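## Task

Remove the roll of masking tape from the closet and set it down on the desk, then close the closet completely. The two other items must stay on the closet shelves. The robot must not topple or finish leaning, or the task fails. Anything that stays in place at the end only because the robot holds it does not count.

## Robot and tools

ROBOT. A Hello Robot Stretch 3 with one arm: a two-wheel base, a lift that rides up a mast, and a telescoping arm pointing out of the robot's right side, ending in a wrist (yaw, pitch, roll) and a two-finger gripper. The base has no sideways motion, so the gripper moves along the robot's forward axis only by driving. The base is 0.33 m long and 0.34 m wide and turns about the point between its drive wheels, 0.05 m behind its front edge. Stowed (arm in, wrist folded) the wrist pokes out at most 0.06 m past the right side and a spin sweeps a 0.28 m radius; an unfolded, level gripper reaches outside that circle. A stray push may occasionally nudge loose objects.

FRAMES. Base frame: origin on the floor between the drive wheels, x ahead, y to the left, z up. hand_pose is reported in it, at the point where closed fingertips meet; with all wrist joints at 0 its x axis is up, y points back toward the mast, z toward the rear. Fingertip pads are round, 0.04 m wide. The odometry frame is the base frame where the scene began.

execute_actions. Arguments: "actions", a list holding zero or one action, and optional "cameras", a list of names from head_camera, nav_camera, wrist_camera, all (omitted, null or ["all"] returns every camera; [] none). An empty list just reports state and images. An action may contain:
- "base": exactly one key. translate_m is a relative drive in metres, -1 to 1, positive forward, measured from the base position in the latest reported state. rotate_rad is a relative spin in radians, -3.2 to 3.2, positive to the left (counter-clockwise seen from above).
- "joints": absolute targets, any subset, by name: lift_m 0 to 1.1 (arm height on mast, tolerance 0.004); arm_m 0 to 0.52 (extension, 0.004); wrist_yaw_rad -1.345 to 4.42 (0 along the arm, positive toward the front, 3.0 folded over the base, 0.02); wrist_pitch_rad -1.57 to 0.451 (0 level, negative tips fingers down, 0.05); wrist_roll_rad -2.911 to 2.911 (0 fingers side by side, level, 0.02); gripper_m -0.089 to 0.179 (larger is wider; actual fingertip gap is about 0.007 less when nearly shut, 0.025 less when fully open, zero under 0.007; 0.004); head_pan_rad -3.953 to 1.73 (0 ahead, positive left, -1.57 looks along the arm); head_tilt_rad -1.53 to 0.419 (negative looks down).
- "contact_limits": {"arm_m": effort percent 1 to 100}; the arm halts with contact_stop once its effort hits that level (negative when retracting). Lower is softer but too low halts at once; values above the maximum are clipped, and the limit also caps holding force until the next action.
Motions start together and may finish separately; one action runs at most 15 s. An unknown key or out-of-range value rejects the call and nothing moves. A joint or base left out of an action may still be pushing toward an earlier target without showing it. If a result reports a stop, any later execute_actions, wait or finished_scene in the same reply is skipped.

wait: seconds 0 to 10; commands nothing and returns the same report. zoom_image: camera plus region [x0, y0, x1, y1] in pixels from the top-left of that camera's latest full image, at most 504 x 504. finished_scene: scene number; ends the scene permanently after the last command is held and reports success plus the next task. Answering without any tool call ends everything.

RESULTS. base_status and joint_status: done (for the base, wheels turned the commanded amount, slip included), off_target (resting away from target, maybe still pushing), contact_stop, time_out, torque_fault (after the last three the old target is dropped). on_its_own lists uncommanded behaviour; "held at" is the held target, not the position. lidar_m: 12 distances in metres from the base origin, 30-degree sectors starting straight ahead and going counter-clockwise (4th left, 7th behind, 10th right), scan plane 0.17 m high, range 0.15 to 12, "-" for nothing; it misses glass, thin legs and tabletops, and the robot's own parts may block sectors 5, 6, 9, 10. wrist_depth_mm (45 to 1000) and head_depth_mm (280 to 4000, image sideways) are 7 x 7 grids of median depth from the top left. base_odometry counts wheel turns, so slip looks like travel; heading -3.142 to 3.142. turned_by_wheels and turned_by_imu give turning since the last report. base_tilt in degrees, forward and right positive, with a fixed bias up to about 4. motor_effort: percent, positive toward larger joint values, peak in brackets, with sizeable bias and noise; effort at rest outside its normal range hints at a load or contact. The pictures line orders the images.

CAMERAS. head_camera (896x504 pinhole) and nav_camera (672x504 fisheye) move with head pan and tilt; wrist_camera (644x364) rides on the gripper. Calibration gives K and T_world_to_cam mapping base-frame points into each camera, with small errors that grow for the wrist camera.

SPEED. Fast driving (0.30 m/s, 1.9 rad/s) only with lift_m under 0.30, arm_m under 0.03 and wrist_yaw_rad over 2.54; otherwise 0.10 m/s and 0.63 rad/s.

GRIPPER. Grip by commanding a gripper_m smaller than the object; release by opening at least 0.02 beyond where the fingers met it. Neither reading nor status confirms a hold. Over-squeezing triggers a stall guard that weakens grip; send a new value to squeeze again.

CAUTIONS. Fold or unfold the wrist only with lift_m 0.32 to 0.95, wrist_pitch_rad -0.4 and roll near 0; once folded, lift may go down to 0.25. With yaw below -0.4 keep pitch at -0.5 or lower. The arm and lift go slack after contact_stop until recommanded; a slack lift may sink under load or be pushed up by closing fingers on a surface. Base, wrist and head never stop on contact; wrist servos overloaded for seconds switch off for 10 s. Pushing against something rigid with the gripper above about 0.45 m, a second push after a stop, driving while snagged or holding something fixed, or reversing into furniture can tip the robot; if it leans, reverse in small steps, free the gripper, and lower lift_m to about 0.2. Avoid drops, slams, hard hits and forceful pushes.

Each tool is called after ">>>" as name(argument=value, ...), one argument or row to a line, values as JSON.

## Session

>>> execute_actions(
  actions=[],
)

Scene clock: 0.00 s.
base_odometry: x=+0.000 y=+0.000 heading=+0.000 (m, m, rad; odometry frame)
turned_by_wheels: +0.000 (rad since the last result)
turned_by_imu: +0.000 (rad since the last result)
base_tilt: forward=-1.9 right=+1.8 (deg)
lidar_m: 1.82 2.30 2.29 2.63 2.46 1.96 1.72 1.48 1.48 1.69 1.58 1.56
head_depth_mm: 1596 1645 1652 1662 1666 1679 1677 / 1708 1791 1808 1816 1829 1830 1849 / 1680 1961 1964 1979 1995 2010 2006 / 1905 2875 3108 3123 3111 3022 2208 / 1920 2755 2852 2832 2815 2805 2246 / 1892 2528 2582 2553 2572 2588 2236 / 1901 2397 2390 2392 2375 2371 2243
base_status: not commanded
joint_positions: lift_m=+0.337 arm_m=-0.002 wrist_yaw_rad=+2.870 wrist_pitch_rad=-0.533 wrist_roll_rad=+0.018 gripper_m=+0.037 head_pan_rad=+0.007 head_tilt_rad=-0.023
joint_status: not commanded
motor_effort: left_wheel=+1 right_wheel=+1 lift_m=+28 arm_m=+0 wrist_yaw_rad=+0 wrist_pitch_rad=+5 wrist_roll_rad=+0 gripper_m=+0 head_pan_rad=+0 head_tilt_rad=+1 (%)
hand_pose: x=+0.0347 y=+0.0578 z=+0.3245 quat_wxyz=(+0.278, +0.707, +0.090, +0.644) (m; base frame)
wrist_depth_mm: - - - - - - - / - 996 - - - - - / 766 786 785 799 805 812 839 / 649 - 651 661 674 670 681 / 551 541 577 569 573 577 585 / 485 500 - 487 490 504 504 / - - - 437 441 440 447
pictures: head_camera (sideways: a quarter turn clockwise sets it upright), nav_camera (sideways: a quarter turn counterclockwise sets it upright), wrist_camera
Images, in order (width x height): head_camera 896x504, nav_camera 672x504, wrist_camera 644x364.

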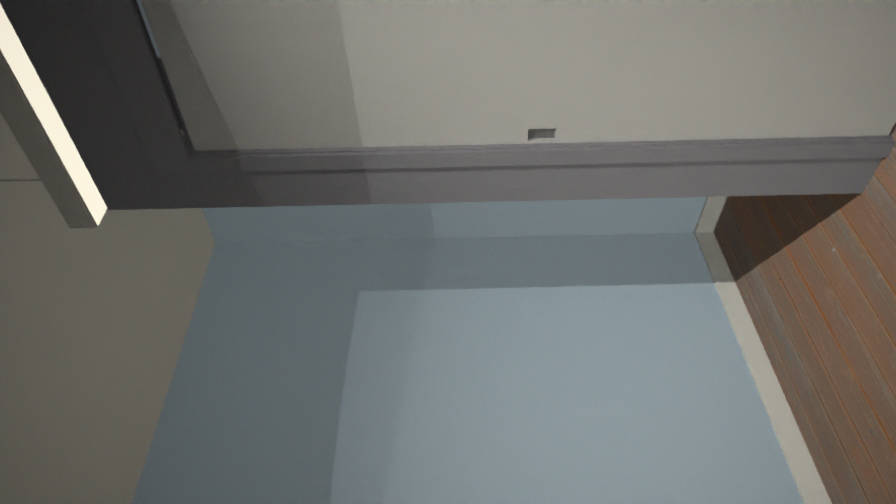

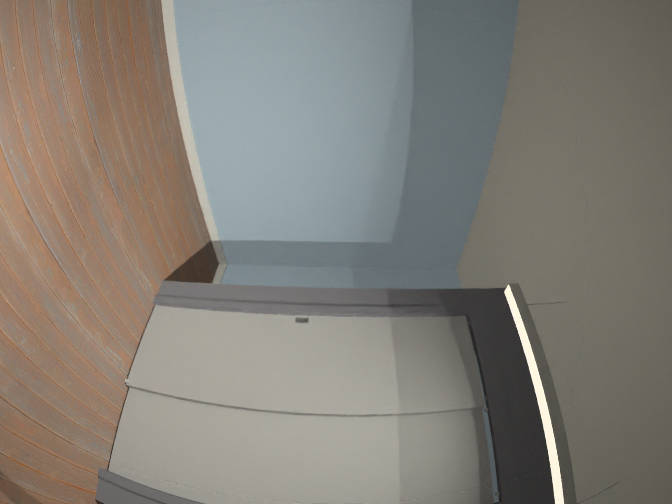

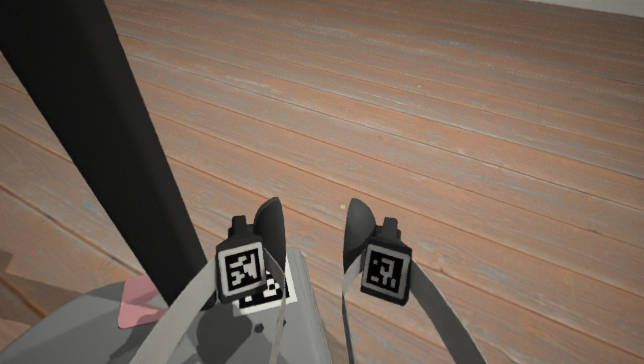

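>>> execute_actions(
  actions=[
    {"joints":{"head_pan_rad":-0.65,"head_tilt_rad":-0.3}},
  ],
  cameras=["head_camera","nav_camera"],
)

>>> execute_actions(
  actions=[
    {"joints":{"head_pan_rad":-2.2,"head_tilt_rad":-0.4}},
  ],
  cameras=["head_camera","nav_camera"],
)

Scene clock: 1.20 s.
base_odometry: x=+0.000 y=+0.000 heading=+0.000 (m, m, rad; odometry frame)
turned_by_wheels: +0.000 (rad since the last result)
turned_by_imu: +0.000 (rad since the last result)
base_tilt: forward=-1.9 right=+1.8 (deg)
lidar_m: 1.82 2.30 2.30 2.63 2.46 1.96 1.72 1.48 1.48 1.69 1.58 1.56
head_depth_mm: 1921 2031 2136 2255 2364 1967 1533 / 1328 1385 1462 1543 1650 1751 1538 / 1395 1471 1542 1632 1729 1820 1553 / 1423 1500 1578 1656 1764 1853 1559 / 1441 1526 1603 1701 1804 1887 1573 / 1454 1531 1611 1686 1793 1865 1572 / 1451 1526 1608 1699 1823 1884 1575
base_status: not commanded
joint_positions: lift_m=+0.337 arm_m=-0.002 wrist_yaw_rad=+2.870 wrist_pitch_rad=-0.533 wrist_roll_rad=+0.018 gripper_m=+0.037 head_pan_rad=-0.643 head_tilt_rad=-0.296
joint_status: all done
motor_effort: left_wheel=+1(1) right_wheel=+0(1) lift_m=+27(27) arm_m=+0(0) wrist_yaw_rad=+0(0) wrist_pitch_rad=+4(4) wrist_roll_rad=+0(0) gripper_m=+0(0) head_pan_rad=-3(32) head_tilt_rad=-2(16) (%)
hand_pose: x=+0.0347 y=+0.0578 z=+0.3245 quat_wxyz=(+0.278, +0.707, +0.090, +0.644) (m; base frame)
wrist_depth_mm: - - - - - - - / - 983 - - - - - / 753 799 783 791 816 824 838 / 644 - 660 670 680 669 679 / 549 539 580 562 586 574 578 / 485 495 - 487 491 504 505 / - - - 437 437 446 445
pictures: head_camera (sideways: a quarter turn clockwise sets it upright), nav_camera (sideways: a quarter turn counterclockwise sets it upright)
camera_calibration (this result's frames):
head_camera: T_world_to_cam=[[-0.212514, 0.176189, -0.961143, 1.27559], [0.56992, 0.821333, 0.0245479, -0.0288212], [0.793744, -0.542558, -0.274958, 0.317738], [0, 0, 0, 1]] pos_world=[0.035304, -0.0286823, 1.3141]
nav_camera: T_world_to_cam=[[0.271648, -0.175049, 0.946343, -1.19101], [-0.556168, -0.831049, 0.00592596, 0.0504739], [0.78542, -0.527936, -0.32311, 0.372309], [0, 0, 0, 1]] pos_world=[0.059189, 0.0300164, 1.2471]
Images, in order (width x height): head_camera 896x504, nav_camera 672x504.

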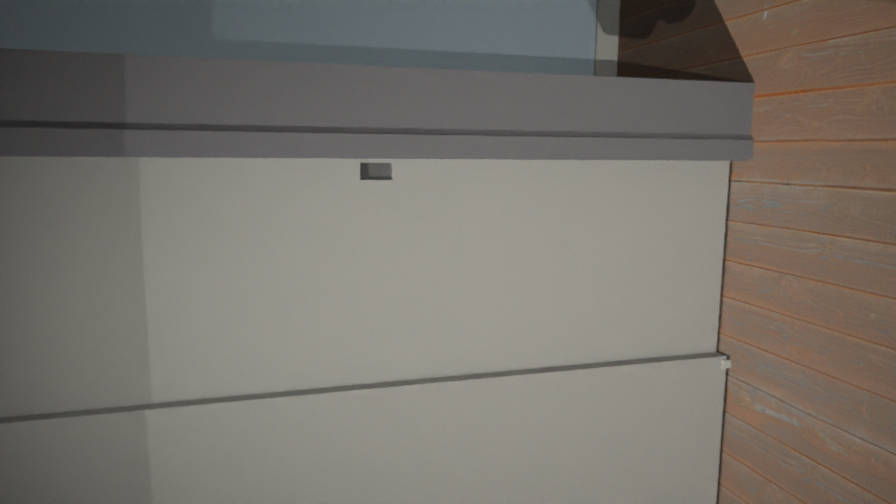

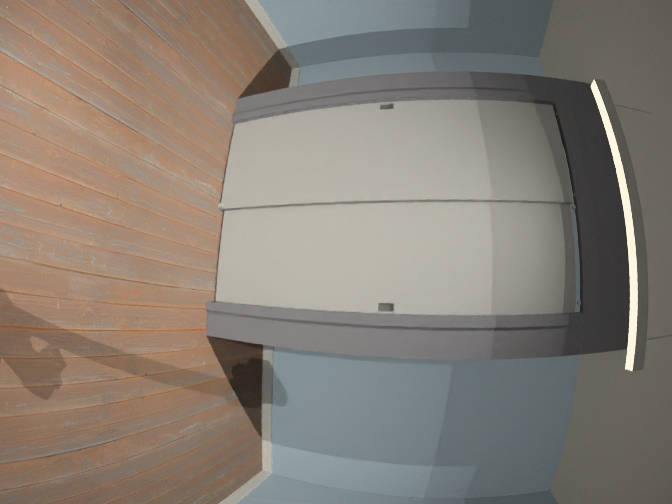

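Scene clock: 2.53 s.
base_odometry: x=+0.000 y=+0.000 heading=+0.000 (m, m, rad; odometry frame)
turned_by_wheels: +0.000 (rad since the last result)
turned_by_imu: +0.000 (rad since the last result)
base_tilt: forward=-2.0 right=+1.8 (deg)
lidar_m: 1.82 2.30 2.30 2.62 2.46 1.97 1.72 1.48 1.48 1.69 1.58 1.56
head_depth_mm: 1209 1286 1370 1479 1604 1689 1401 / 1221 1301 1400 1511 1628 1713 1412 / 1241 1325 1419 1531 1660 1742 1415 / 1263 1348 1443 1565 1693 1779 1420 / 1284 1376 1479 1590 1736 1772 1436 / 1301 1394 1504 1620 1760 1786 1429 / 1320 1410 1523 1660 1813 1803 1445
base_status: not commanded
joint_positions: lift_m=+0.337 arm_m=-0.002 wrist_yaw_rad=+2.870 wrist_pitch_rad=-0.533 wrist_roll_rad=+0.018 gripper_m=+0.037 head_pan_rad=-2.193 head_tilt_rad=-0.395
joint_status: all done
motor_effort: left_wheel=+1(1) right_wheel=+0(0) lift_m=+27(27) arm_m=+0(0) wrist_yaw_rad=+0(1) wrist_pitch_rad=+4(4) wrist_roll_rad=+0(0) gripper_m=+0(0) head_pan_rad=-2(32) head_tilt_rad=-2(9) (%)
hand_pose: x=+0.0347 y=+0.0578 z=+0.3245 quat_wxyz=(+0.278, +0.707, +0.090, +0.644) (m; base frame)
wrist_depth_mm: - - - - - - - / - 990 987 - - - - / 756 798 796 793 807 814 836 / 644 - 663 669 666 664 687 / 550 536 577 565 572 571 577 / 478 497 - 485 492 502 507 / - - - 439 439 440 443
pictures: head_camera (sideways: a quarter turn clockwise sets it upright), nav_camera (sideways: a quarter turn counterclockwise sets it upright)
camera_calibration (this result's frames):
head_camera: T_world_to_cam=[[0.226299, 0.292245, -0.929183, 1.23119], [0.831487, -0.554838, 0.0279984, -0.0349055], [-0.507364, -0.77894, -0.368557, 0.447489], [0, 0, 0, 1]] pos_world=[-0.0225527, -0.0306082, 1.3099]
nav_camera: T_world_to_cam=[[-0.222944, -0.349969, 0.909845, -1.14036], [-0.842622, 0.538506, 0.000662557, 0.059074], [-0.490188, -0.766507, -0.414948, 0.499606], [0, 0, 0, 1]] pos_world=[0.0404425, -0.0479494, 1.24482]
Images, in order (width x height): head_camera 896x504, nav_camera 672x504.

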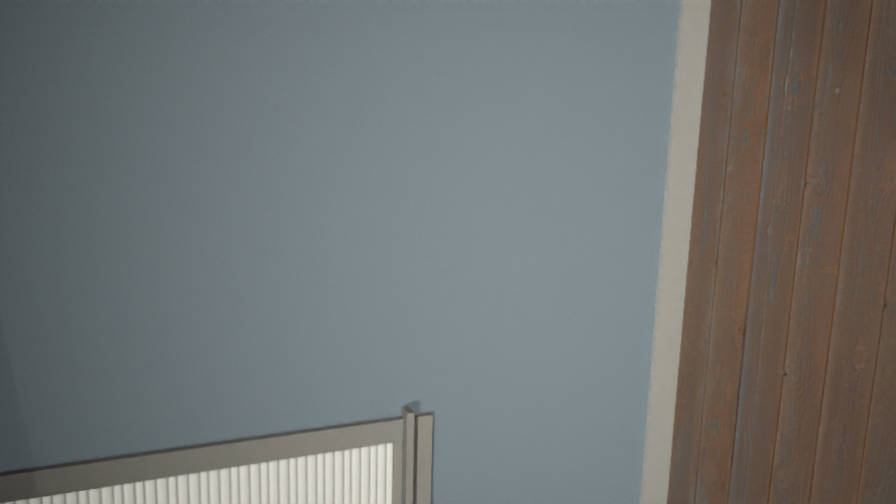

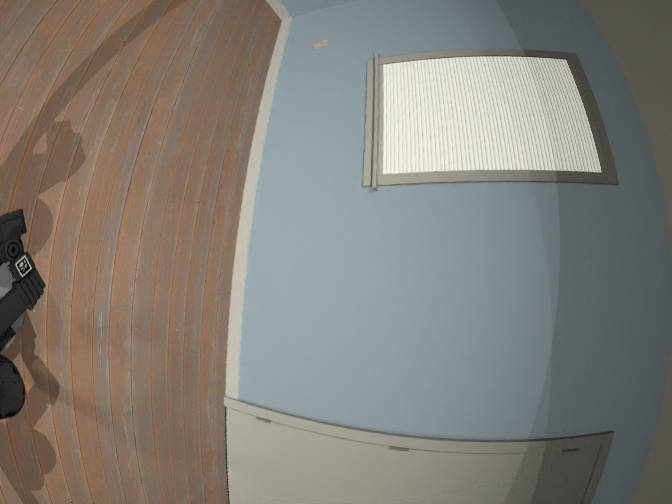

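>>> execute_actions(
  actions=[
    {"base":{"rotate_rad":-0.66},"joints":{"head_pan_rad":1.7,"head_tilt_rad":-0.4}},
  ],
  cameras=["nav_camera"],
)

>>> execute_actions(
  actions=[
    {"base":{"translate_m":1.0},"joints":{"head_pan_rad":-3.6,"lift_m":0.26}},
  ],
  cameras=["nav_camera"],
)

>>> execute_actions(
  actions=[
    {"base":{"rotate_rad":1.57},"joints":{"head_pan_rad":-1.57,"head_tilt_rad":-0.7}},
  ],
  cameras=["nav_camera","head_camera"],
)

Scene clock: 5.73 s.
base_odometry: x=+0.000 y=+0.000 heading=-0.660 (m, m, rad; odometry frame)
turned_by_wheels: -0.660 (rad since the last result)
turned_by_imu: -0.670 (rad since the last result)
base_tilt: forward=-2.0 right=+1.8 (deg)
lidar_m: 1.56 1.71 2.33 2.29 2.46 2.49 1.96 1.90 1.50 1.48 1.58 2.34
head_depth_mm: 1871 1995 2134 2272 2290 1750 1406 / 1911 2029 2186 2362 2307 1755 1408 / 1968 2090 2246 2406 2340 1756 1412 / 2004 2152 2313 2481 2364 1774 1417 / 2065 2196 2369 2567 2374 1786 1424 / 2108 2253 2456 2681 2376 1802 1455 / 2157 2323 2488 2671 - - -
base_status: done
joint_positions: lift_m=+0.337 arm_m=-0.002 wrist_yaw_rad=+2.870 wrist_pitch_rad=-0.533 wrist_roll_rad=+0.018 gripper_m=+0.037 head_pan_rad=+1.693 head_tilt_rad=-0.396
joint_status: all done
motor_effort: left_wheel=+4(8) right_wheel=-4(7) lift_m=+27(28) arm_m=+0(0) wrist_yaw_rad=+0(1) wrist_pitch_rad=+4(4) wrist_roll_rad=+0(0) gripper_m=+0(0) head_pan_rad=+2(32) head_tilt_rad=-1(3) (%)
hand_pose: x=+0.0347 y=+0.0577 z=+0.3245 quat_wxyz=(+0.278, +0.707, +0.090, +0.644) (m; base frame)
wrist_depth_mm: - - - - - - - / - 989 999 - - - - / 761 804 793 808 808 821 826 / 651 - 652 661 672 682 680 / 555 534 571 566 581 575 580 / 479 496 - 486 491 500 500 / - - - 436 437 447 441
pictures: nav_camera (sideways: a quarter turn counterclockwise sets it upright)
camera_calibration (this result's frames):
nav_camera: T_world_to_cam=[[-0.0729942, 0.408825, 0.909689, -1.14107], [0.984678, 0.174381, 0.000642534, 0.0479535], [-0.15837, 0.895798, -0.415289, 0.498026], [0, 0, 0, 1]] pos_world=[-0.0516378, 0.0120037, 1.24481]
Images, in order (width x height): nav_camera 672x504.

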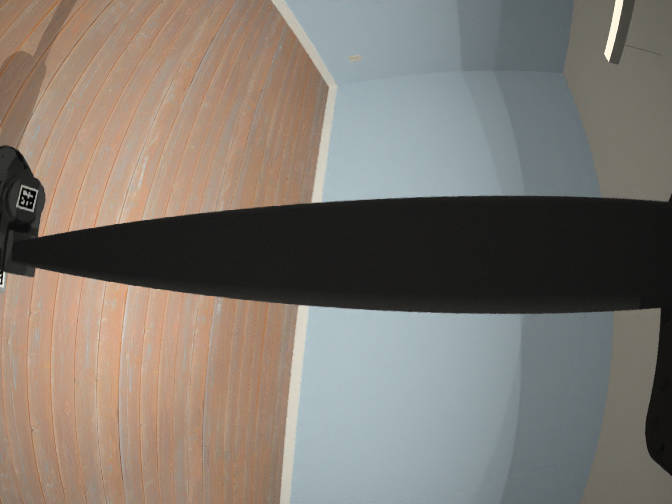

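Scene clock: 11.10 s.
base_odometry: x=+0.790 y=-0.613 heading=-0.660 (m, m, rad; odometry frame)
turned_by_wheels: +0.000 (rad since the last result)
turned_by_imu: +0.002 (rad since the last result)
base_tilt: forward=-2.0 right=+1.8 (deg)
lidar_m: 0.57 0.68 0.94 2.19 2.35 3.49 2.96 2.05 1.60 1.58 1.69 0.57
head_depth_mm: 3184 3249 3467 3360 2317 1731 1406 / 3325 3673 3839 3408 2303 1748 1405 / 3252 3491 3702 3458 2316 1759 1418 / 3156 3381 3598 3480 2338 1772 1417 / 3079 3239 3450 3531 2347 1781 1425 / 2940 3112 3311 3482 2375 1798 1430 / 2860 3047 3199 3321 2371 1788 1440
base_status: done
joint_positions: lift_m=+0.260 arm_m=-0.002 wrist_yaw_rad=+2.870 wrist_pitch_rad=-0.535 wrist_roll_rad=+0.018 gripper_m=+0.037 head_pan_rad=-3.593 head_tilt_rad=-0.396
joint_status: all done
motor_effort: left_wheel=+4(11) right_wheel=-4(8) lift_m=+21(26) arm_m=+0(0) wrist_yaw_rad=+0(0) wrist_pitch_rad=+5(5) wrist_roll_rad=+0(0) gripper_m=+1(0) head_pan_rad=-3(29) head_tilt_rad=-2(1) (%)
hand_pose: x=+0.0347 y=+0.0575 z=+0.2477 quat_wxyz=(+0.279, +0.707, +0.090, +0.644) (m; base frame)
wrist_depth_mm: - - - - - 757 577 / - 822 831 847 861 776 609 / 619 660 658 669 680 686 625 / 540 - 546 551 556 556 569 / 475 - - 474 481 474 482 / - - - 403 405 413 419 / - - - - 367 366 371
pictures: nav_camera (sideways: a quarter turn counterclockwise sets it upright)
camera_calibration (this result's frames):
nav_camera: T_world_to_cam=[[-0.383676, 0.1607, 0.909378, -1.13877], [0.387539, 0.921853, 0.000602564, 0.0516481], [-0.838216, 0.35265, -0.415971, 0.50306], [0, 0, 0, 1]] pos_world=[-0.0352608, -0.0420168, 1.2448]
Images, in order (width x height): nav_camera 672x504.

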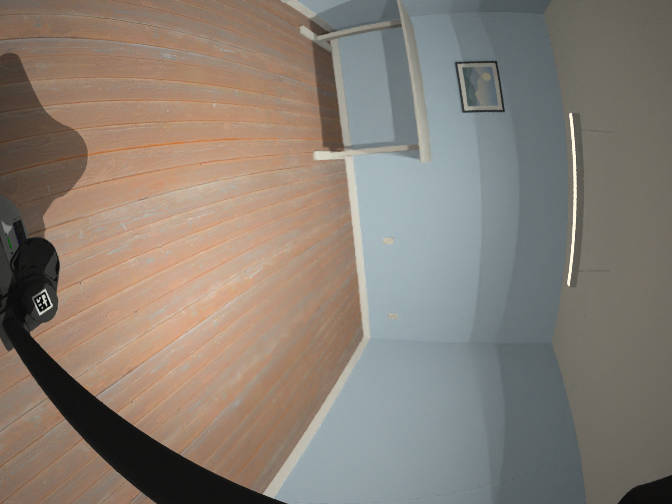

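Scene clock: 13.27 s.
base_odometry: x=+0.790 y=-0.613 heading=+0.910 (m, m, rad; odometry frame)
turned_by_wheels: +1.570 (rad since the last result)
turned_by_imu: +1.593 (rad since the last result)
base_tilt: forward=-1.9 right=+1.8 (deg)
lidar_m: 2.19 2.36 3.51 2.96 2.04 1.60 1.58 1.70 0.57 0.57 0.68 0.94
head_depth_mm: 457 496 554 640 767 936 1127 / 507 567 641 709 807 965 1135 / 513 573 651 752 892 1095 1181 / 518 579 660 766 907 1119 1187 / 524 588 669 776 924 1147 1190 / 529 595 680 789 944 1175 1200 / 534 601 688 802 962 1152 1204
base_status: done
joint_positions: lift_m=+0.260 arm_m=-0.002 wrist_yaw_rad=+2.870 wrist_pitch_rad=-0.535 wrist_roll_rad=+0.018 gripper_m=+0.037 head_pan_rad=-1.577 head_tilt_rad=-0.692
joint_status: all done
motor_effort: left_wheel=-3(9) right_wheel=+5(12) lift_m=+20(21) arm_m=+0(0) wrist_yaw_rad=+0(0) wrist_pitch_rad=+5(5) wrist_roll_rad=+0(0) gripper_m=+0(0) head_pan_rad=+2(29) head_tilt_rad=-3(20) (%)
hand_pose: x=+0.0347 y=+0.0575 z=+0.2477 quat_wxyz=(+0.279, +0.707, +0.090, +0.644) (m; base frame)
wrist_depth_mm: - - - - - - - / - 829 833 844 863 869 886 / 616 644 658 669 669 679 690 / 533 - 545 555 555 566 571 / 468 - - 479 481 474 479 / - - - 402 409 417 418 / - - - - 364 368 366
pictures: head_camera (sideways: a quarter turn clockwise sets it upright), nav_camera (sideways: a quarter turn counterclockwise sets it upright)
camera_calibration (this result's frames):
head_camera: T_world_to_cam=[[0.0174787, 0.625048, -0.780391, 1.03842], [0.999173, 0.0177347, 0.0365833, -0.0470924], [0.0367063, -0.780385, -0.624221, 0.776823], [0, 0, 0, 1]] pos_world=[0.000388978, -0.042004, 1.297]
nav_camera: T_world_to_cam=[[0.0186502, -0.662601, 0.748741, -0.931768], [-0.998874, -0.0450213, -0.014961, 0.0803645], [0.0436224, -0.747619, -0.662694, 0.818678], [0, 0, 0, 1]] pos_world=[0.061939, -0.00171271, 1.24139]
Images, in order (width x height): head_camera 896x504, nav_camera 672x504.

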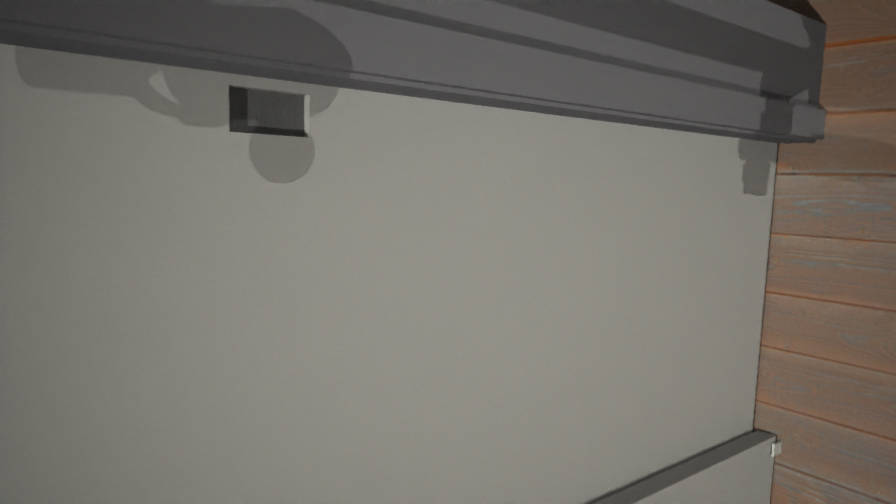

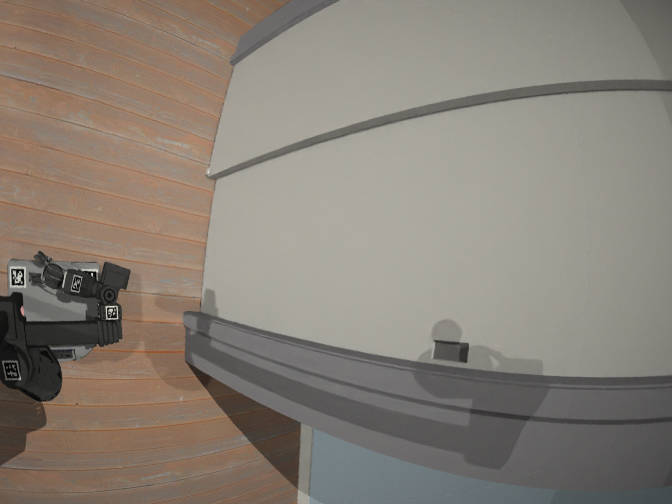

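>>> execute_actions(
  actions=[
    {"base":{"rotate_rad":-0.08},"joints":{"lift_m":0.93,"wrist_pitch_rad":-0.4,"wrist_roll_rad":0}},
  ],
  cameras=[],
)

>>> execute_actions(
  actions=[
    {"joints":{"wrist_yaw_rad":0,"gripper_m":0.0,"head_tilt_rad":-0.5}},
  ],
  cameras=[],
)

>>> execute_actions(
  actions=[
    {"joints":{"wrist_pitch_rad":0}},
  ],
)

Scene clock: 20.90 s.
base_odometry: x=+0.790 y=-0.613 heading=+0.830 (m, m, rad; odometry frame)
turned_by_wheels: -0.080 (rad since the last result)
turned_by_imu: -0.079 (rad since the last result)
base_tilt: forward=-1.9 right=+1.8 (deg)
lidar_m: 2.19 2.30 3.20 2.97 2.18 1.63 1.58 1.65 0.58 0.57 0.66 0.86
head_depth_mm: 445 506 578 669 - - 1152 / 467 515 578 658 757 - - / 513 575 653 758 853 - - / 515 576 655 759 878 - 1146 / 515 578 656 761 884 - 1168 / 518 580 658 764 909 1118 1199 / 520 582 663 770 914 1122 1202
base_status: done
joint_positions: lift_m=+0.930 arm_m=-0.002 wrist_yaw_rad=+2.870 wrist_pitch_rad=-0.422 wrist_roll_rad=+0.004 gripper_m=+0.037 head_pan_rad=-1.577 head_tilt_rad=-0.692
joint_status: all done
motor_effort: left_wheel=+4(8) right_wheel=-3(5) lift_m=+33(34) arm_m=+0(0) wrist_yaw_rad=+0(0) wrist_pitch_rad=+9(9) wrist_roll_rad=-1(0) gripper_m=+0(0) head_pan_rad=+2(2) head_tilt_rad=-3(3) (%)
hand_pose: x=+0.0389 y=+0.0726 z=+0.9414 quat_wxyz=(+0.241, +0.706, +0.053, +0.664) (m; base frame)
wrist_depth_mm: - - - - - - - / - - - - - - - / - - - - - - - / - - - - - - - / - - - - - - - / - - - - - - - / - - - - - - -
pictures: none
No camera images: the call's "cameras" was empty. Leave "cameras" out to get every camera's image.

Scene clock: 23.33 s.
base_odometry: x=+0.790 y=-0.613 heading=+0.830 (m, m, rad; odometry frame)
turned_by_wheels: +0.000 (rad since the last result)
turned_by_imu: +0.001 (rad since the last result)
base_tilt: forward=-1.9 right=+1.7 (deg)
lidar_m: 2.19 2.29 3.19 2.97 2.18 1.63 1.58 1.65 0.58 0.57 0.66 0.86
head_depth_mm: 439 482 527 589 658 720 - / 460 494 537 586 655 730 - / 507 551 603 667 746 - - / 508 553 605 670 748 846 978 / 510 554 606 671 752 855 980 / 512 557 610 675 757 857 992 / 513 559 613 678 760 860 999
base_status: not commanded
joint_positions: lift_m=+0.930 arm_m=-0.002 wrist_yaw_rad=+0.002 wrist_pitch_rad=-0.422 wrist_roll_rad=+0.002 gripper_m=+0.000 head_pan_rad=-1.577 head_tilt_rad=-0.508
joint_status: all done
motor_effort: left_wheel=+4(4) right_wheel=-3(4) lift_m=+33(33) arm_m=+0(0) wrist_yaw_rad=-1(1) wrist_pitch_rad=+8(9) wrist_roll_rad=-1(1) gripper_m=-2(82) head_pan_rad=+2(2) head_tilt_rad=+3(17) (%)
hand_pose: x=-0.0211 y=-0.3669 z=+0.9414 quat_wxyz=(+0.691, +0.149, -0.692, -0.148) (m; base frame)
wrist_depth_mm: 361 359 356 353 288 289 290 / 393 393 391 384 313 317 323 / 439 438 433 427 351 353 - / 497 494 492 479 390 393 - / 554 561 559 - 441 468 - / 619 658 643 655 518 - - / 708 755 764 720 621 - -
pictures: none
No camera images: the call's "cameras" was empty. Leave "cameras" out to get every camera's image.

Scene clock: 24.40 s.
base_odometry: x=+0.790 y=-0.613 heading=+0.830 (m, m, rad; odometry frame)
turned_by_wheels: +0.000 (rad since the last result)
turned_by_imu: +0.000 (rad since the last result)
base_tilt: forward=-2.0 right=+1.8 (deg)
lidar_m: 2.19 2.30 3.19 2.96 2.18 1.63 1.58 1.65 0.58 0.57 0.66 0.86
head_depth_mm: 439 482 527 588 659 717 - / 461 495 536 585 644 737 - / 508 550 602 668 - - - / 508 553 606 669 748 849 998 / 511 554 609 673 752 853 986 / 512 556 609 676 757 859 995 / 514 558 613 678 758 863 994
base_status: not commanded
joint_positions: lift_m=+0.930 arm_m=-0.002 wrist_yaw_rad=+0.002 wrist_pitch_rad=-0.027 wrist_roll_rad=+0.002 gripper_m=+0.000 head_pan_rad=-1.577 head_tilt_rad=-0.508
joint_status: all done
motor_effort: left_wheel=+4(4) right_wheel=-3(3) lift_m=+33(33) arm_m=+0(0) wrist_yaw_rad=-1(1) wrist_pitch_rad=+10(10) wrist_roll_rad=+0(1) gripper_m=-2(2) head_pan_rad=+2(2) head_tilt_rad=+3(2) (%)
hand_pose: x=-0.0210 y=-0.3985 z=+1.0374 quat_wxyz=(+0.707, +0.010, -0.707, -0.009) (m; base frame)
wrist_depth_mm: 362 362 358 357 289 295 295 / 377 373 374 370 300 307 310 / 388 390 389 388 311 320 324 / 405 405 402 404 324 333 - / 425 425 420 - 339 348 - / 445 444 440 443 357 362 - / 465 463 463 456 374 380 -
pictures: head_camera (sideways: a quarter turn clockwise sets it upright), nav_camera (sideways: a quarter turn counterclockwise sets it upright), wrist_camera
camera_calibration (this result's frames):
head_camera: T_world_to_cam=[[0.0165149, 0.471404, -0.881763, 1.1706], [0.999211, 0.024083, 0.0315898, -0.0405998], [0.036127, -0.881589, -0.470634, 0.577005], [0, 0, 0, 1]] pos_world=[0.000389955, -0.0421655, 1.30503]
nav_camera: T_world_to_cam=[[0.0195843, -0.514124, 0.857492, -1.07355], [-0.998883, -0.0469437, -0.00533233, 0.0678316], [0.0429953, -0.85643, -0.514469, 0.625851], [0, 0, 0, 1]] pos_world=[0.0618719, -0.0127552, 1.2429]
wrist_camera: T_world_to_cam=[[-0.999851, 0.0105446, 0.0136312, -0.034441], [-0.0109661, 0.220895, -0.975236, 1.1248], [-0.0132946, -0.975241, -0.220746, 0.00210113], [0, 0, 0, 1]] pos_world=[-0.0220733, -0.24605, 1.09788]
Images, in order (width x height): head_camera 896x504, nav_camera 672x504, wrist_camera 644x364.

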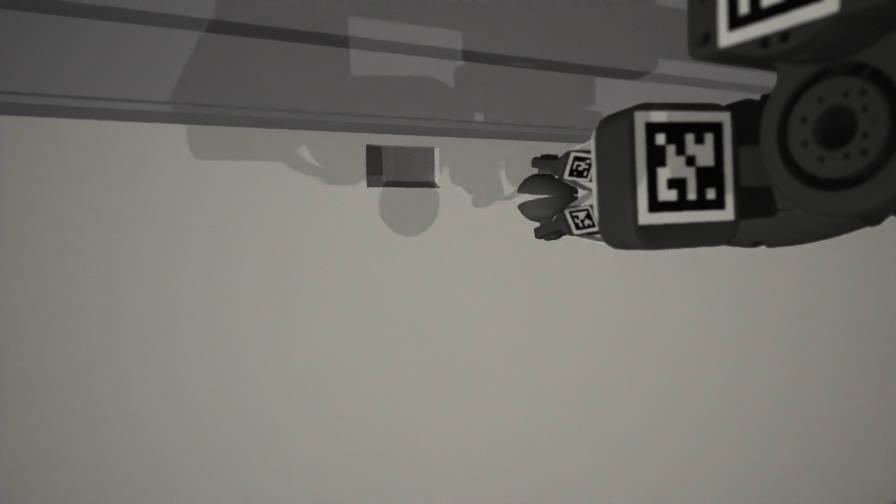

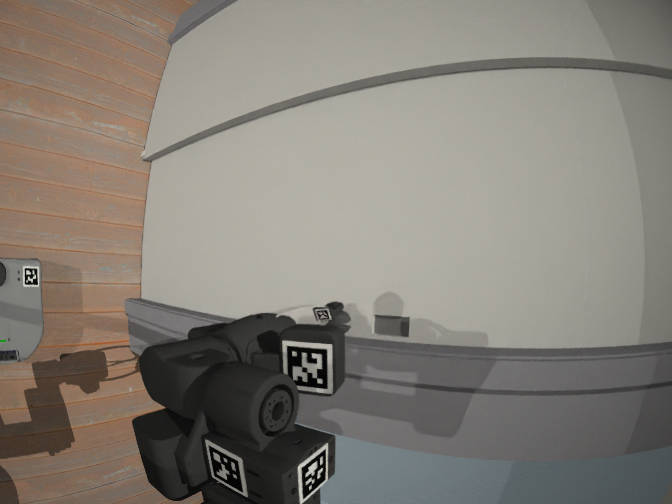

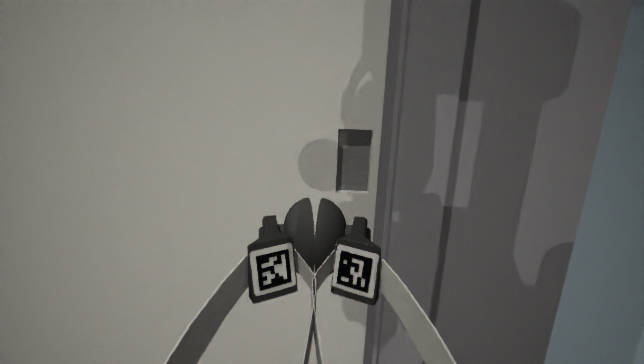

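>>> execute_actions(
  actions=[
    {"joints":{"wrist_yaw_rad":-0.17,"arm_m":0.18}},
  ],
  cameras=["head_camera","wrist_camera"],
)

Scene clock: 27.27 s.
base_odometry: x=+0.790 y=-0.613 heading=+0.830 (m, m, rad; odometry frame)
turned_by_wheels: +0.000 (rad since the last result)
turned_by_imu: +0.001 (rad since the last result)
base_tilt: forward=-2.1 right=+1.8 (deg)
lidar_m: 2.20 2.30 3.20 2.96 2.19 1.62 1.58 1.65 0.58 0.57 0.66 0.86
head_depth_mm: 439 482 527 569 659 758 856 / 460 494 537 - - 748 843 / 507 551 602 - - 857 952 / 509 552 605 669 749 848 978 / 510 555 608 673 749 852 980 / 512 555 610 675 756 859 991 / 514 559 613 678 760 863 997
base_status: not commanded
joint_positions: lift_m=+0.930 arm_m=+0.180 wrist_yaw_rad=-0.169 wrist_pitch_rad=-0.026 wrist_roll_rad=+0.002 gripper_m=+0.000 head_pan_rad=-1.577 head_tilt_rad=-0.508
joint_status: all done
motor_effort: left_wheel=+4(4) right_wheel=-3(4) lift_m=+33(33) arm_m=+3(4) wrist_yaw_rad=+0(1) wrist_pitch_rad=+10(11) wrist_roll_rad=-1(0) gripper_m=-2(2) head_pan_rad=+2(2) head_tilt_rad=+2(3) (%)
hand_pose: x=-0.0646 y=-0.5766 z=+1.0377 quat_wxyz=(+0.703, -0.051, -0.706, -0.069) (m; base frame)
wrist_depth_mm: 173 178 186 192 131 133 154 / 179 185 193 200 136 139 161 / 185 192 200 207 142 146 168 / 193 199 207 222 147 165 177 / 199 208 216 - 152 175 186 / 208 216 222 239 160 184 197 / 216 225 238 244 167 196 208
pictures: head_camera (sideways: a quarter turn clockwise sets it upright), wrist_camera
camera_calibration (this result's frames):
head_camera: T_world_to_cam=[[0.0165134, 0.47115, -0.881898, 1.17078], [0.999211, 0.0240919, 0.0315811, -0.0405885], [0.0361261, -0.881724, -0.47038, 0.576675], [0, 0, 0, 1]] pos_world=[0.000389955, -0.0421646, 1.30504]
wrist_camera: T_world_to_cam=[[-0.983456, 0.180636, 0.0136155, 0.0230748], [0.0265888, 0.21829, -0.975522, 1.1652], [-0.179187, -0.95902, -0.219482, -0.174751], [0, 0, 0, 1]] pos_world=[-0.0396014, -0.42611, 1.09801]
Images, in order (width x height): head_camera 896x504, wrist_camera 644x364.

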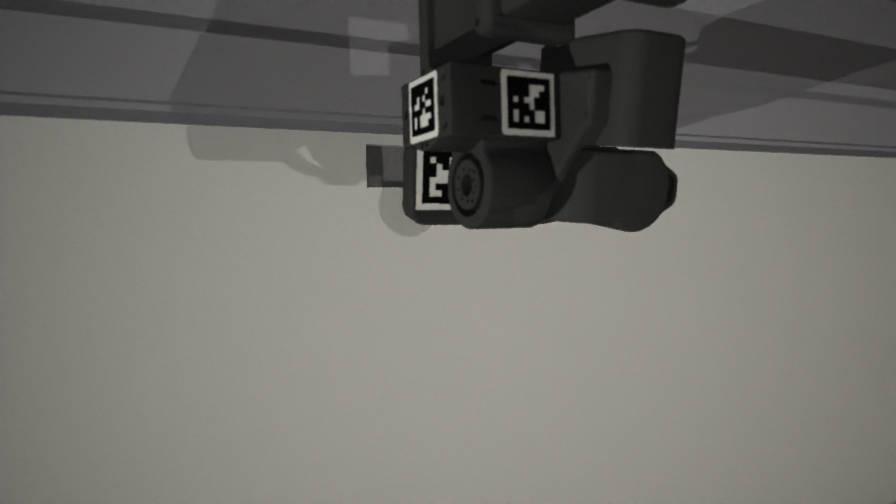

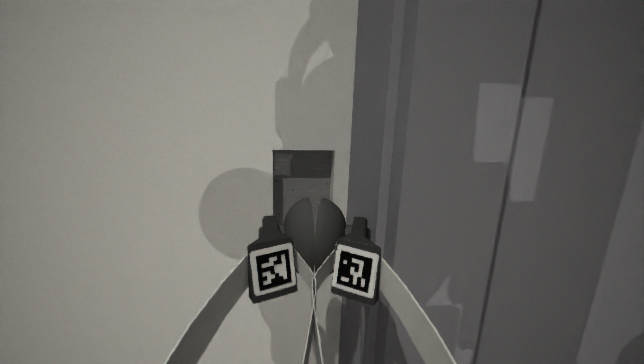

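>>> execute_actions(
  actions=[
    {"base":{"translate_m":0.006},"joints":{"arm_m":0.25},"contact_limits":{"arm_m":12}},
  ],
  cameras=["wrist_camera"],
)

Scene clock: 29.87 s.
base_odometry: x=+0.794 y=-0.608 heading=+0.830 (m, m, rad; odometry frame)
turned_by_wheels: +0.000 (rad since the last result)
turned_by_imu: +0.004 (rad since the last result)
base_tilt: forward=-2.0 right=+1.8 (deg)
lidar_m: 2.18 2.29 3.20 2.97 2.18 1.63 1.58 1.65 0.58 0.57 0.67 0.86
head_depth_mm: 437 476 527 - 669 743 853 / 494 520 539 - 677 742 852 / 508 552 603 - - 844 968 / 510 553 606 671 752 850 983 / 511 556 609 675 754 855 986 / 513 558 612 677 758 861 993 / 516 560 615 680 764 868 1003
base_status: done
joint_positions: lift_m=+0.930 arm_m=+0.228 wrist_yaw_rad=-0.176 wrist_pitch_rad=-0.027 wrist_roll_rad=+0.002 gripper_m=+0.000 head_pan_rad=-1.577 head_tilt_rad=-0.506
joint_status: arm_m contact_stop (moved +0.048 of +0.070)
on_its_own: arm_m is slack since a contact_stop, until your next command for it (your +0.250 is given up)
motor_effort: left_wheel=+1(8) right_wheel=+2(7) lift_m=+32(33) arm_m=+0(13) wrist_yaw_rad=+4(4) wrist_pitch_rad=+11(13) wrist_roll_rad=-1(0) gripper_m=-3(3) head_pan_rad=+2(2) head_tilt_rad=+1(4) (%)
contact_limits: arm_m 12 (drawing in: default 24, maximum 40; extending or still: default 34, maximum 55)
hand_pose: x=-0.0661 y=-0.6246 z=+1.0374 quat_wxyz=(+0.703, -0.052, -0.706, -0.072) (m; base frame)
wrist_depth_mm: 135 138 144 150 138 91 89 / 139 143 150 156 138 91 93 / 144 149 155 162 139 95 97 / 149 155 162 180 139 98 102 / 155 161 168 - 139 103 107 / 162 168 174 187 127 108 114 / 169 175 186 194 154 112 138
pictures: wrist_camera
camera_calibration (this result's frames):
wrist_camera: T_world_to_cam=[[-0.982346, 0.186576, 0.0136185, 0.0340288], [0.0281603, 0.21945, -0.975217, 1.17595], [-0.184941, -0.957617, -0.22083, -0.219187], [0, 0, 0, 1]] pos_world=[-0.0402236, -0.474308, 1.09794]
Images, in order (width x height): wrist_camera 644x364.

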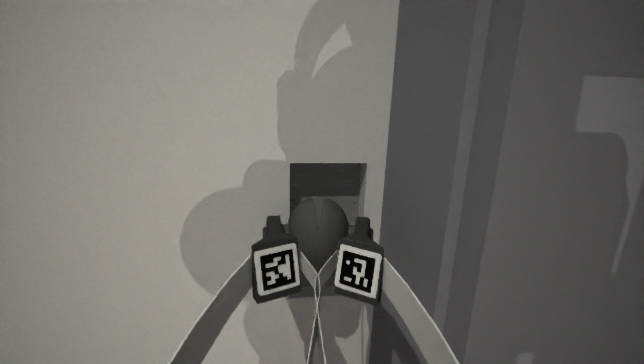

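>>> execute_actions(
  actions=[
    {"base":{"translate_m":0.08},"joints":{"arm_m":0.228}},
  ],
  cameras=["wrist_camera","nav_camera"],
)

Scene clock: 32.00 s.
base_odometry: x=+0.848 y=-0.549 heading=+0.830 (m, m, rad; odometry frame)
turned_by_wheels: +0.000 (rad since the last result)
turned_by_imu: +0.001 (rad since the last result)
base_tilt: forward=-2.0 right=+1.8 (deg)
lidar_m: 2.11 2.20 3.08 2.97 2.26 1.71 1.66 1.74 0.59 0.64 0.67 0.87
head_depth_mm: 931 825 611 - 675 740 837 / 1071 1123 1258 - 1160 1482 1245 / 509 552 605 - - 865 994 / 510 555 608 671 753 852 982 / 513 557 611 676 755 855 991 / 515 561 612 680 760 865 998 / 517 563 619 682 764 867 968
base_status: done
joint_positions: lift_m=+0.930 arm_m=+0.228 wrist_yaw_rad=-0.169 wrist_pitch_rad=-0.026 wrist_roll_rad=+0.002 gripper_m=+0.000 head_pan_rad=-1.577 head_tilt_rad=-0.506
joint_status: all done
motor_effort: left_wheel=+3(8) right_wheel=-3(25) lift_m=+32(32) arm_m=+0(1) wrist_yaw_rad=-1(30) wrist_pitch_rad=+10(10) wrist_roll_rad=-1(1) gripper_m=-2(5) head_pan_rad=+2(2) head_tilt_rad=+2(3) (%)
hand_pose: x=-0.0644 y=-0.6249 z=+1.0376 quat_wxyz=(+0.703, -0.050, -0.706, -0.069) (m; base frame)
wrist_depth_mm: 136 140 146 151 542 197 141 / 141 145 151 158 495 198 141 / 146 151 157 164 544 197 141 / 152 157 163 179 544 198 141 / 158 163 169 - 543 198 141 / 164 170 175 188 498 197 142 / 171 178 187 195 605 197 142
pictures: nav_camera (sideways: a quarter turn counterclockwise sets it upright), wrist_camera
camera_calibration (this result's frames):
nav_camera: T_world_to_cam=[[0.0196027, -0.512747, 0.858316, -1.07462], [-0.998882, -0.0469717, -0.00524722, 0.0677208], [0.0430071, -0.857254, -0.513094, 0.624062], [0, 0, 0, 1]] pos_world=[0.0618715, -0.0128488, 1.24292]
wrist_camera: T_world_to_cam=[[-0.983576, 0.179983, 0.0136068, 0.0315505], [0.0265379, 0.218767, -0.975416, 1.17586], [-0.178535, -0.959034, -0.21995, -0.22049], [0, 0, 0, 1]] pos_world=[-0.0395379, -0.474376, 1.09803]
Images, in order (width x height): nav_camera 672x504, wrist_camera 644x364.

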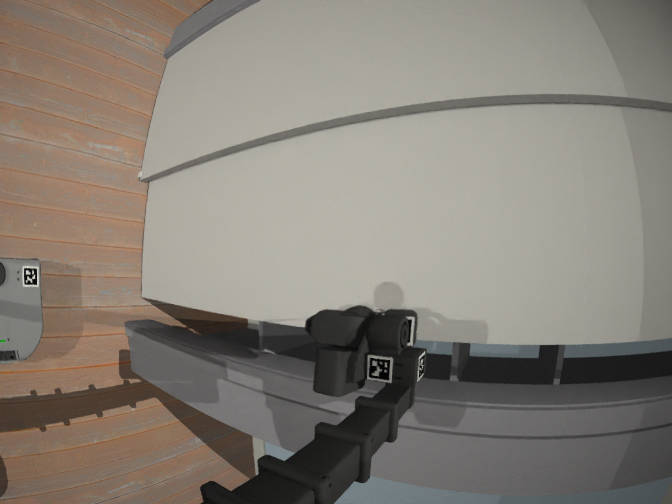

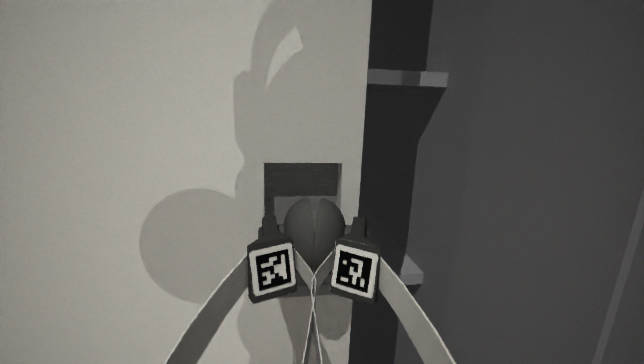

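>>> execute_actions(
  actions=[
    {"base":{"translate_m":0.3},"joints":{"arm_m":0.232,"wrist_yaw_rad":0,"head_pan_rad":-1.95}},
  ],
)

Scene clock: 36.47 s.
base_odometry: x=+1.051 y=-0.328 heading=+0.831 (m, m, rad; odometry frame)
turned_by_wheels: +0.000 (rad since the last result)
turned_by_imu: -0.023 (rad since the last result)
base_tilt: forward=-2.1 right=+1.8 (deg)
lidar_m: 1.81 1.88 2.57 3.00 2.74 2.03 1.96 0.81 0.74 0.60 0.62 0.85
head_depth_mm: 635 672 711 765 831 - - / 902 952 1032 1095 937 - 1238 / 1085 1115 1243 1268 - 1525 1306 / 1163 1225 1349 - 1280 1590 1314 / 1129 1172 1312 - 1215 1590 1259 / 1086 1134 1261 - - 807 911 / 510 539 579 622 695 763 827
base_status: done
joint_positions: lift_m=+0.930 arm_m=+0.231 wrist_yaw_rad=-0.038 wrist_pitch_rad=-0.028 wrist_roll_rad=+0.002 gripper_m=+0.000 head_pan_rad=-1.943 head_tilt_rad=-0.506
joint_status: wrist_yaw_rad off_target (ended at -0.038, target +0.000); the others done
on_its_own: wrist_yaw_rad is held at -0.039, not at your +0.000, by its stall guard, which is not easing now
motor_effort: left_wheel=+2(9) right_wheel=-2(27) lift_m=+32(32) arm_m=+7(10) wrist_yaw_rad=+0(38) wrist_pitch_rad=+11(11) wrist_roll_rad=+0(1) gripper_m=-2(6) head_pan_rad=-3(24) head_tilt_rad=+3(1) (%)
hand_pose: x=-0.0311 y=-0.6317 z=+1.0372 quat_wxyz=(+0.706, -0.003, -0.708, -0.024) (m; base frame)
wrist_depth_mm: 143 144 146 148 759 786 597 / 149 150 152 153 516 770 538 / 155 156 158 160 841 842 583 / 160 162 164 177 864 853 586 / 166 169 171 - 661 674 590 / 165 178 179 185 531 547 533 / 163 185 189 190 893 834 575
pictures: head_camera (sideways: a quarter turn clockwise sets it upright), nav_camera (sideways: a quarter turn counterclockwise sets it upright), wrist_camera
camera_calibration (this result's frames):
head_camera: T_world_to_cam=[[0.183603, 0.432956, -0.882519, 1.17056], [0.941675, -0.335041, 0.0315413, -0.0401858], [-0.282024, -0.836837, -0.469218, 0.577104], [0, 0, 0, 1]] pos_world=[-0.0143194, -0.037325, 1.3051]
nav_camera: T_world_to_cam=[[-0.165196, -0.485802, 0.858316, -1.0735], [-0.949535, 0.313617, -0.00524721, 0.0674197], [-0.266633, -0.815868, -0.513094, 0.625951], [0, 0, 0, 1]] pos_world=[0.0535794, -0.0319572, 1.24292]
wrist_camera: T_world_to_cam=[[-0.99866, 0.0499151, 0.0136674, -0.0171739], [-0.0022422, 0.222112, -0.975019, 1.17683], [-0.0517038, -0.973743, -0.221702, -0.224749], [0, 0, 0, 1]] pos_world=[-0.0261325, -0.479379, 1.09784]
Images, in order (width x height): head_camera 896x504, nav_camera 672x504, wrist_camera 644x364.

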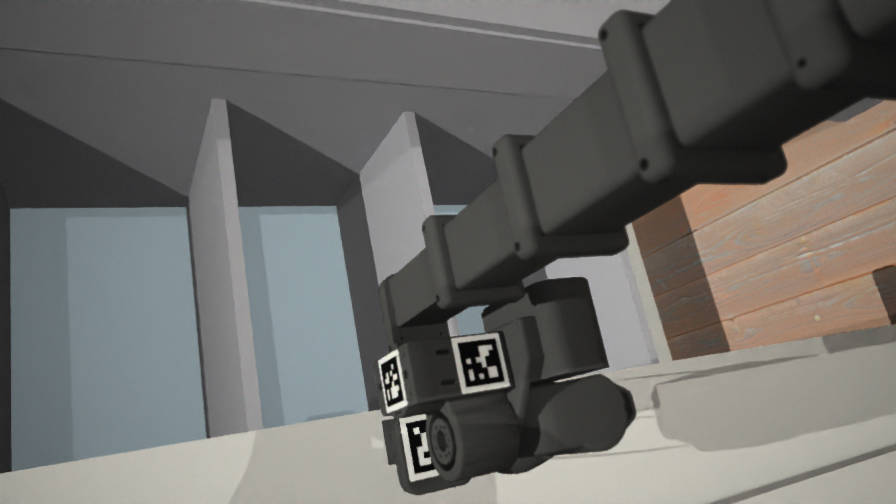

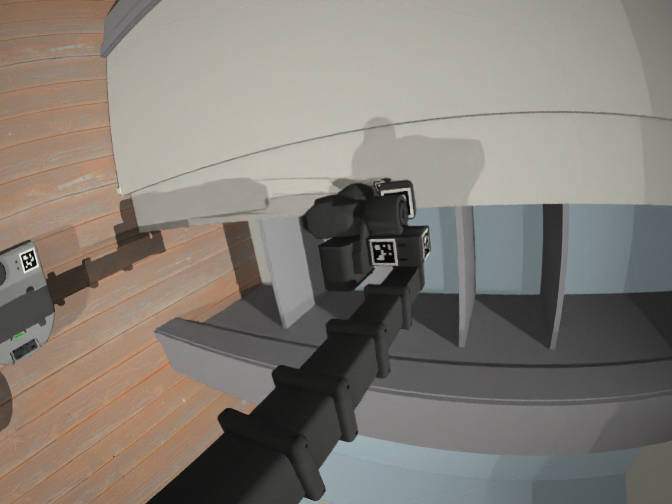

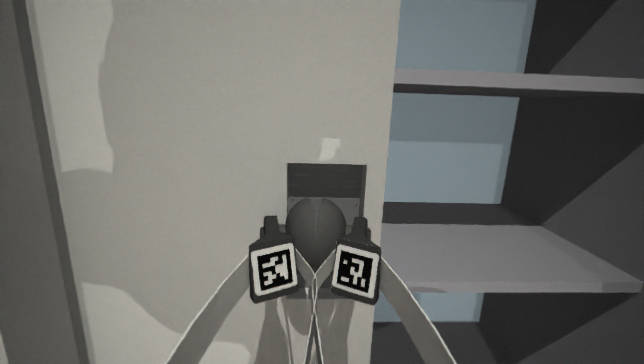

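Retract and peek in.

>>> execute_actions(
  actions=[
    {"joints":{"arm_m":0.0}},
  ],
  cameras=[],
)

>>> execute_actions(
  actions=[
    {"base":{"translate_m":-0.3},"joints":{"wrist_yaw_rad":0.5,"head_pan_rad":-1.2,"head_tilt_rad":-0.6,"lift_m":0.6}},
  ],
)

Scene clock: 40.77 s.
base_odometry: x=+1.051 y=-0.328 heading=+0.831 (m, m, rad; odometry frame)
turned_by_wheels: +0.000 (rad since the last result)
turned_by_imu: +0.001 (rad since the last result)
base_tilt: forward=-2.0 right=+1.8 (deg)
lidar_m: 1.81 1.88 2.58 3.00 2.75 2.04 1.96 0.82 0.74 0.60 0.62 0.85
head_depth_mm: 636 672 713 765 843 - - / 901 952 1031 1097 1207 - - / 1087 1117 1247 1325 1359 - - / 1167 1223 1349 1511 1352 - - / 1127 1173 1309 1164 1339 - - / 1094 1132 1254 969 715 - - / 509 539 578 635 686 759 824
base_status: not commanded
joint_positions: lift_m=+0.930 arm_m=+0.000 wrist_yaw_rad=-0.038 wrist_pitch_rad=-0.026 wrist_roll_rad=+0.002 gripper_m=+0.000 head_pan_rad=-1.943 head_tilt_rad=-0.506
joint_status: all done
on_its_own: wrist_yaw_rad is held at -0.039, not at your +0.000, by its stall guard, which is not easing now
motor_effort: left_wheel=+3(3) right_wheel=-1(2) lift_m=+31(32) arm_m=-3(6) wrist_yaw_rad=+0(1) wrist_pitch_rad=+10(11) wrist_roll_rad=+0(0) gripper_m=-2(2) head_pan_rad=-3(3) head_tilt_rad=+2(2) (%)
hand_pose: x=-0.0313 y=-0.4006 z=+1.0378 quat_wxyz=(+0.706, -0.004, -0.708, -0.023) (m; base frame)
wrist_depth_mm: 304 309 354 359 988 864 590 / 317 321 366 373 - 816 592 / 331 333 381 390 - 853 587 / 341 348 395 406 - 859 585 / 357 362 412 - 809 759 480 / 376 374 394 449 - 851 480 / 388 394 451 645 900 832 475
pictures: none
No camera images: the call's "cameras" was empty. Leave "cameras" out to get every camera's image.

Scene clock: 44.97 s.
base_odometry: x=+0.848 y=-0.549 heading=+0.831 (m, m, rad; odometry frame)
turned_by_wheels: +0.000 (rad since the last result)
turned_by_imu: +0.001 (rad since the last result)
base_tilt: forward=-2.0 right=+1.8 (deg)
lidar_m: 2.11 2.20 3.01 2.97 2.32 1.72 1.66 1.72 0.59 0.65 0.69 0.84
head_depth_mm: 1057 1154 1147 1373 1233 1452 1233 / 1096 1192 1161 1439 1280 1470 1237 / 1135 1245 1177 1482 1639 1432 1209 / 557 612 688 773 894 1054 1207 / 576 639 716 810 919 1076 1226 / 584 636 709 797 936 1133 1260 / 576 641 731 847 1010 1232 1266
base_status: done
joint_positions: lift_m=+0.600 arm_m=+0.000 wrist_yaw_rad=+0.498 wrist_pitch_rad=-0.025 wrist_roll_rad=+0.002 gripper_m=+0.000 head_pan_rad=-1.207 head_tilt_rad=-0.593
joint_status: all done
motor_effort: left_wheel=+3(3) right_wheel=-2(6) lift_m=+20(25) arm_m=-2(3) wrist_yaw_rad=+2(2) wrist_pitch_rad=+10(10) wrist_roll_rad=-1(1) gripper_m=-2(2) head_pan_rad=+3(26) head_tilt_rad=-4(12) (%)
hand_pose: x=+0.1007 y=-0.3697 z=+0.7085 quat_wxyz=(+0.687, +0.183, -0.683, +0.165) (m; base frame)
wrist_depth_mm: 645 522 472 440 989 881 781 / 694 545 483 465 985 867 772 / 727 581 501 472 - 923 811 / 768 613 531 500 - 952 846 / 822 643 547 - 793 841 783 / 870 690 586 546 - 965 629 / 919 743 600 793 - - 755
pictures: head_camera (sideways: a quarter turn clockwise sets it upright), nav_camera (sideways: a quarter turn counterclockwise sets it upright), wrist_camera
camera_calibration (this result's frames):
head_camera: T_world_to_cam=[[-0.180938, 0.513703, -0.838672, 1.11561], [0.923951, 0.380995, 0.0340302, -0.0433143], [0.337011, -0.768734, -0.543573, 0.670072], [0, 0, 0, 1]] pos_world=[0.0160547, -0.0414815, 1.30134]
nav_camera: T_world_to_cam=[[0.229252, -0.538425, 0.81089, -1.01406], [-0.914621, -0.404193, -0.00980262, 0.0731365], [0.333034, -0.73941, -0.585117, 0.715997], [0, 0, 0, 1]] pos_world=[0.0609174, 0.0129784, 1.24195]
wrist_camera: T_world_to_cam=[[-0.884102, -0.467095, 0.0136314, -0.0967932], [-0.114004, 0.18731, -0.975663, 0.79732], [0.453174, -0.86414, -0.218852, -0.048017], [0, 0, 0, 1]] pos_world=[0.0270828, -0.236051, 0.768726]
Images, in order (width x height): head_camera 896x504, nav_camera 672x504, wrist_camera 644x364.

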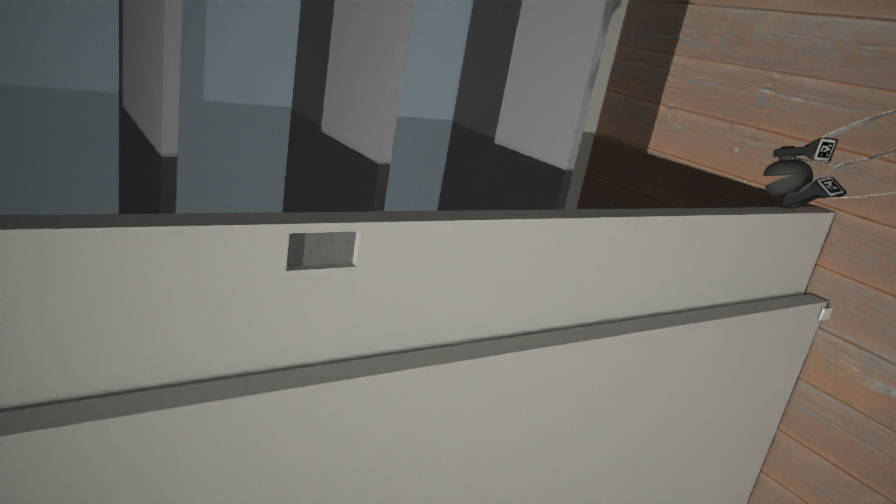

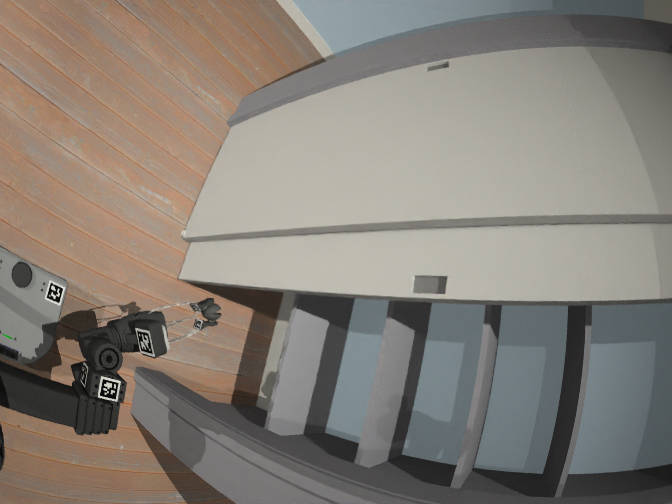

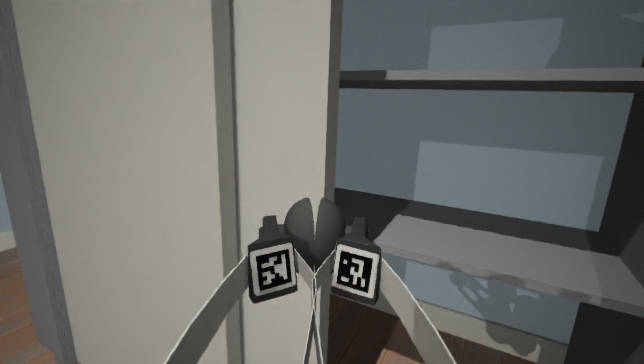

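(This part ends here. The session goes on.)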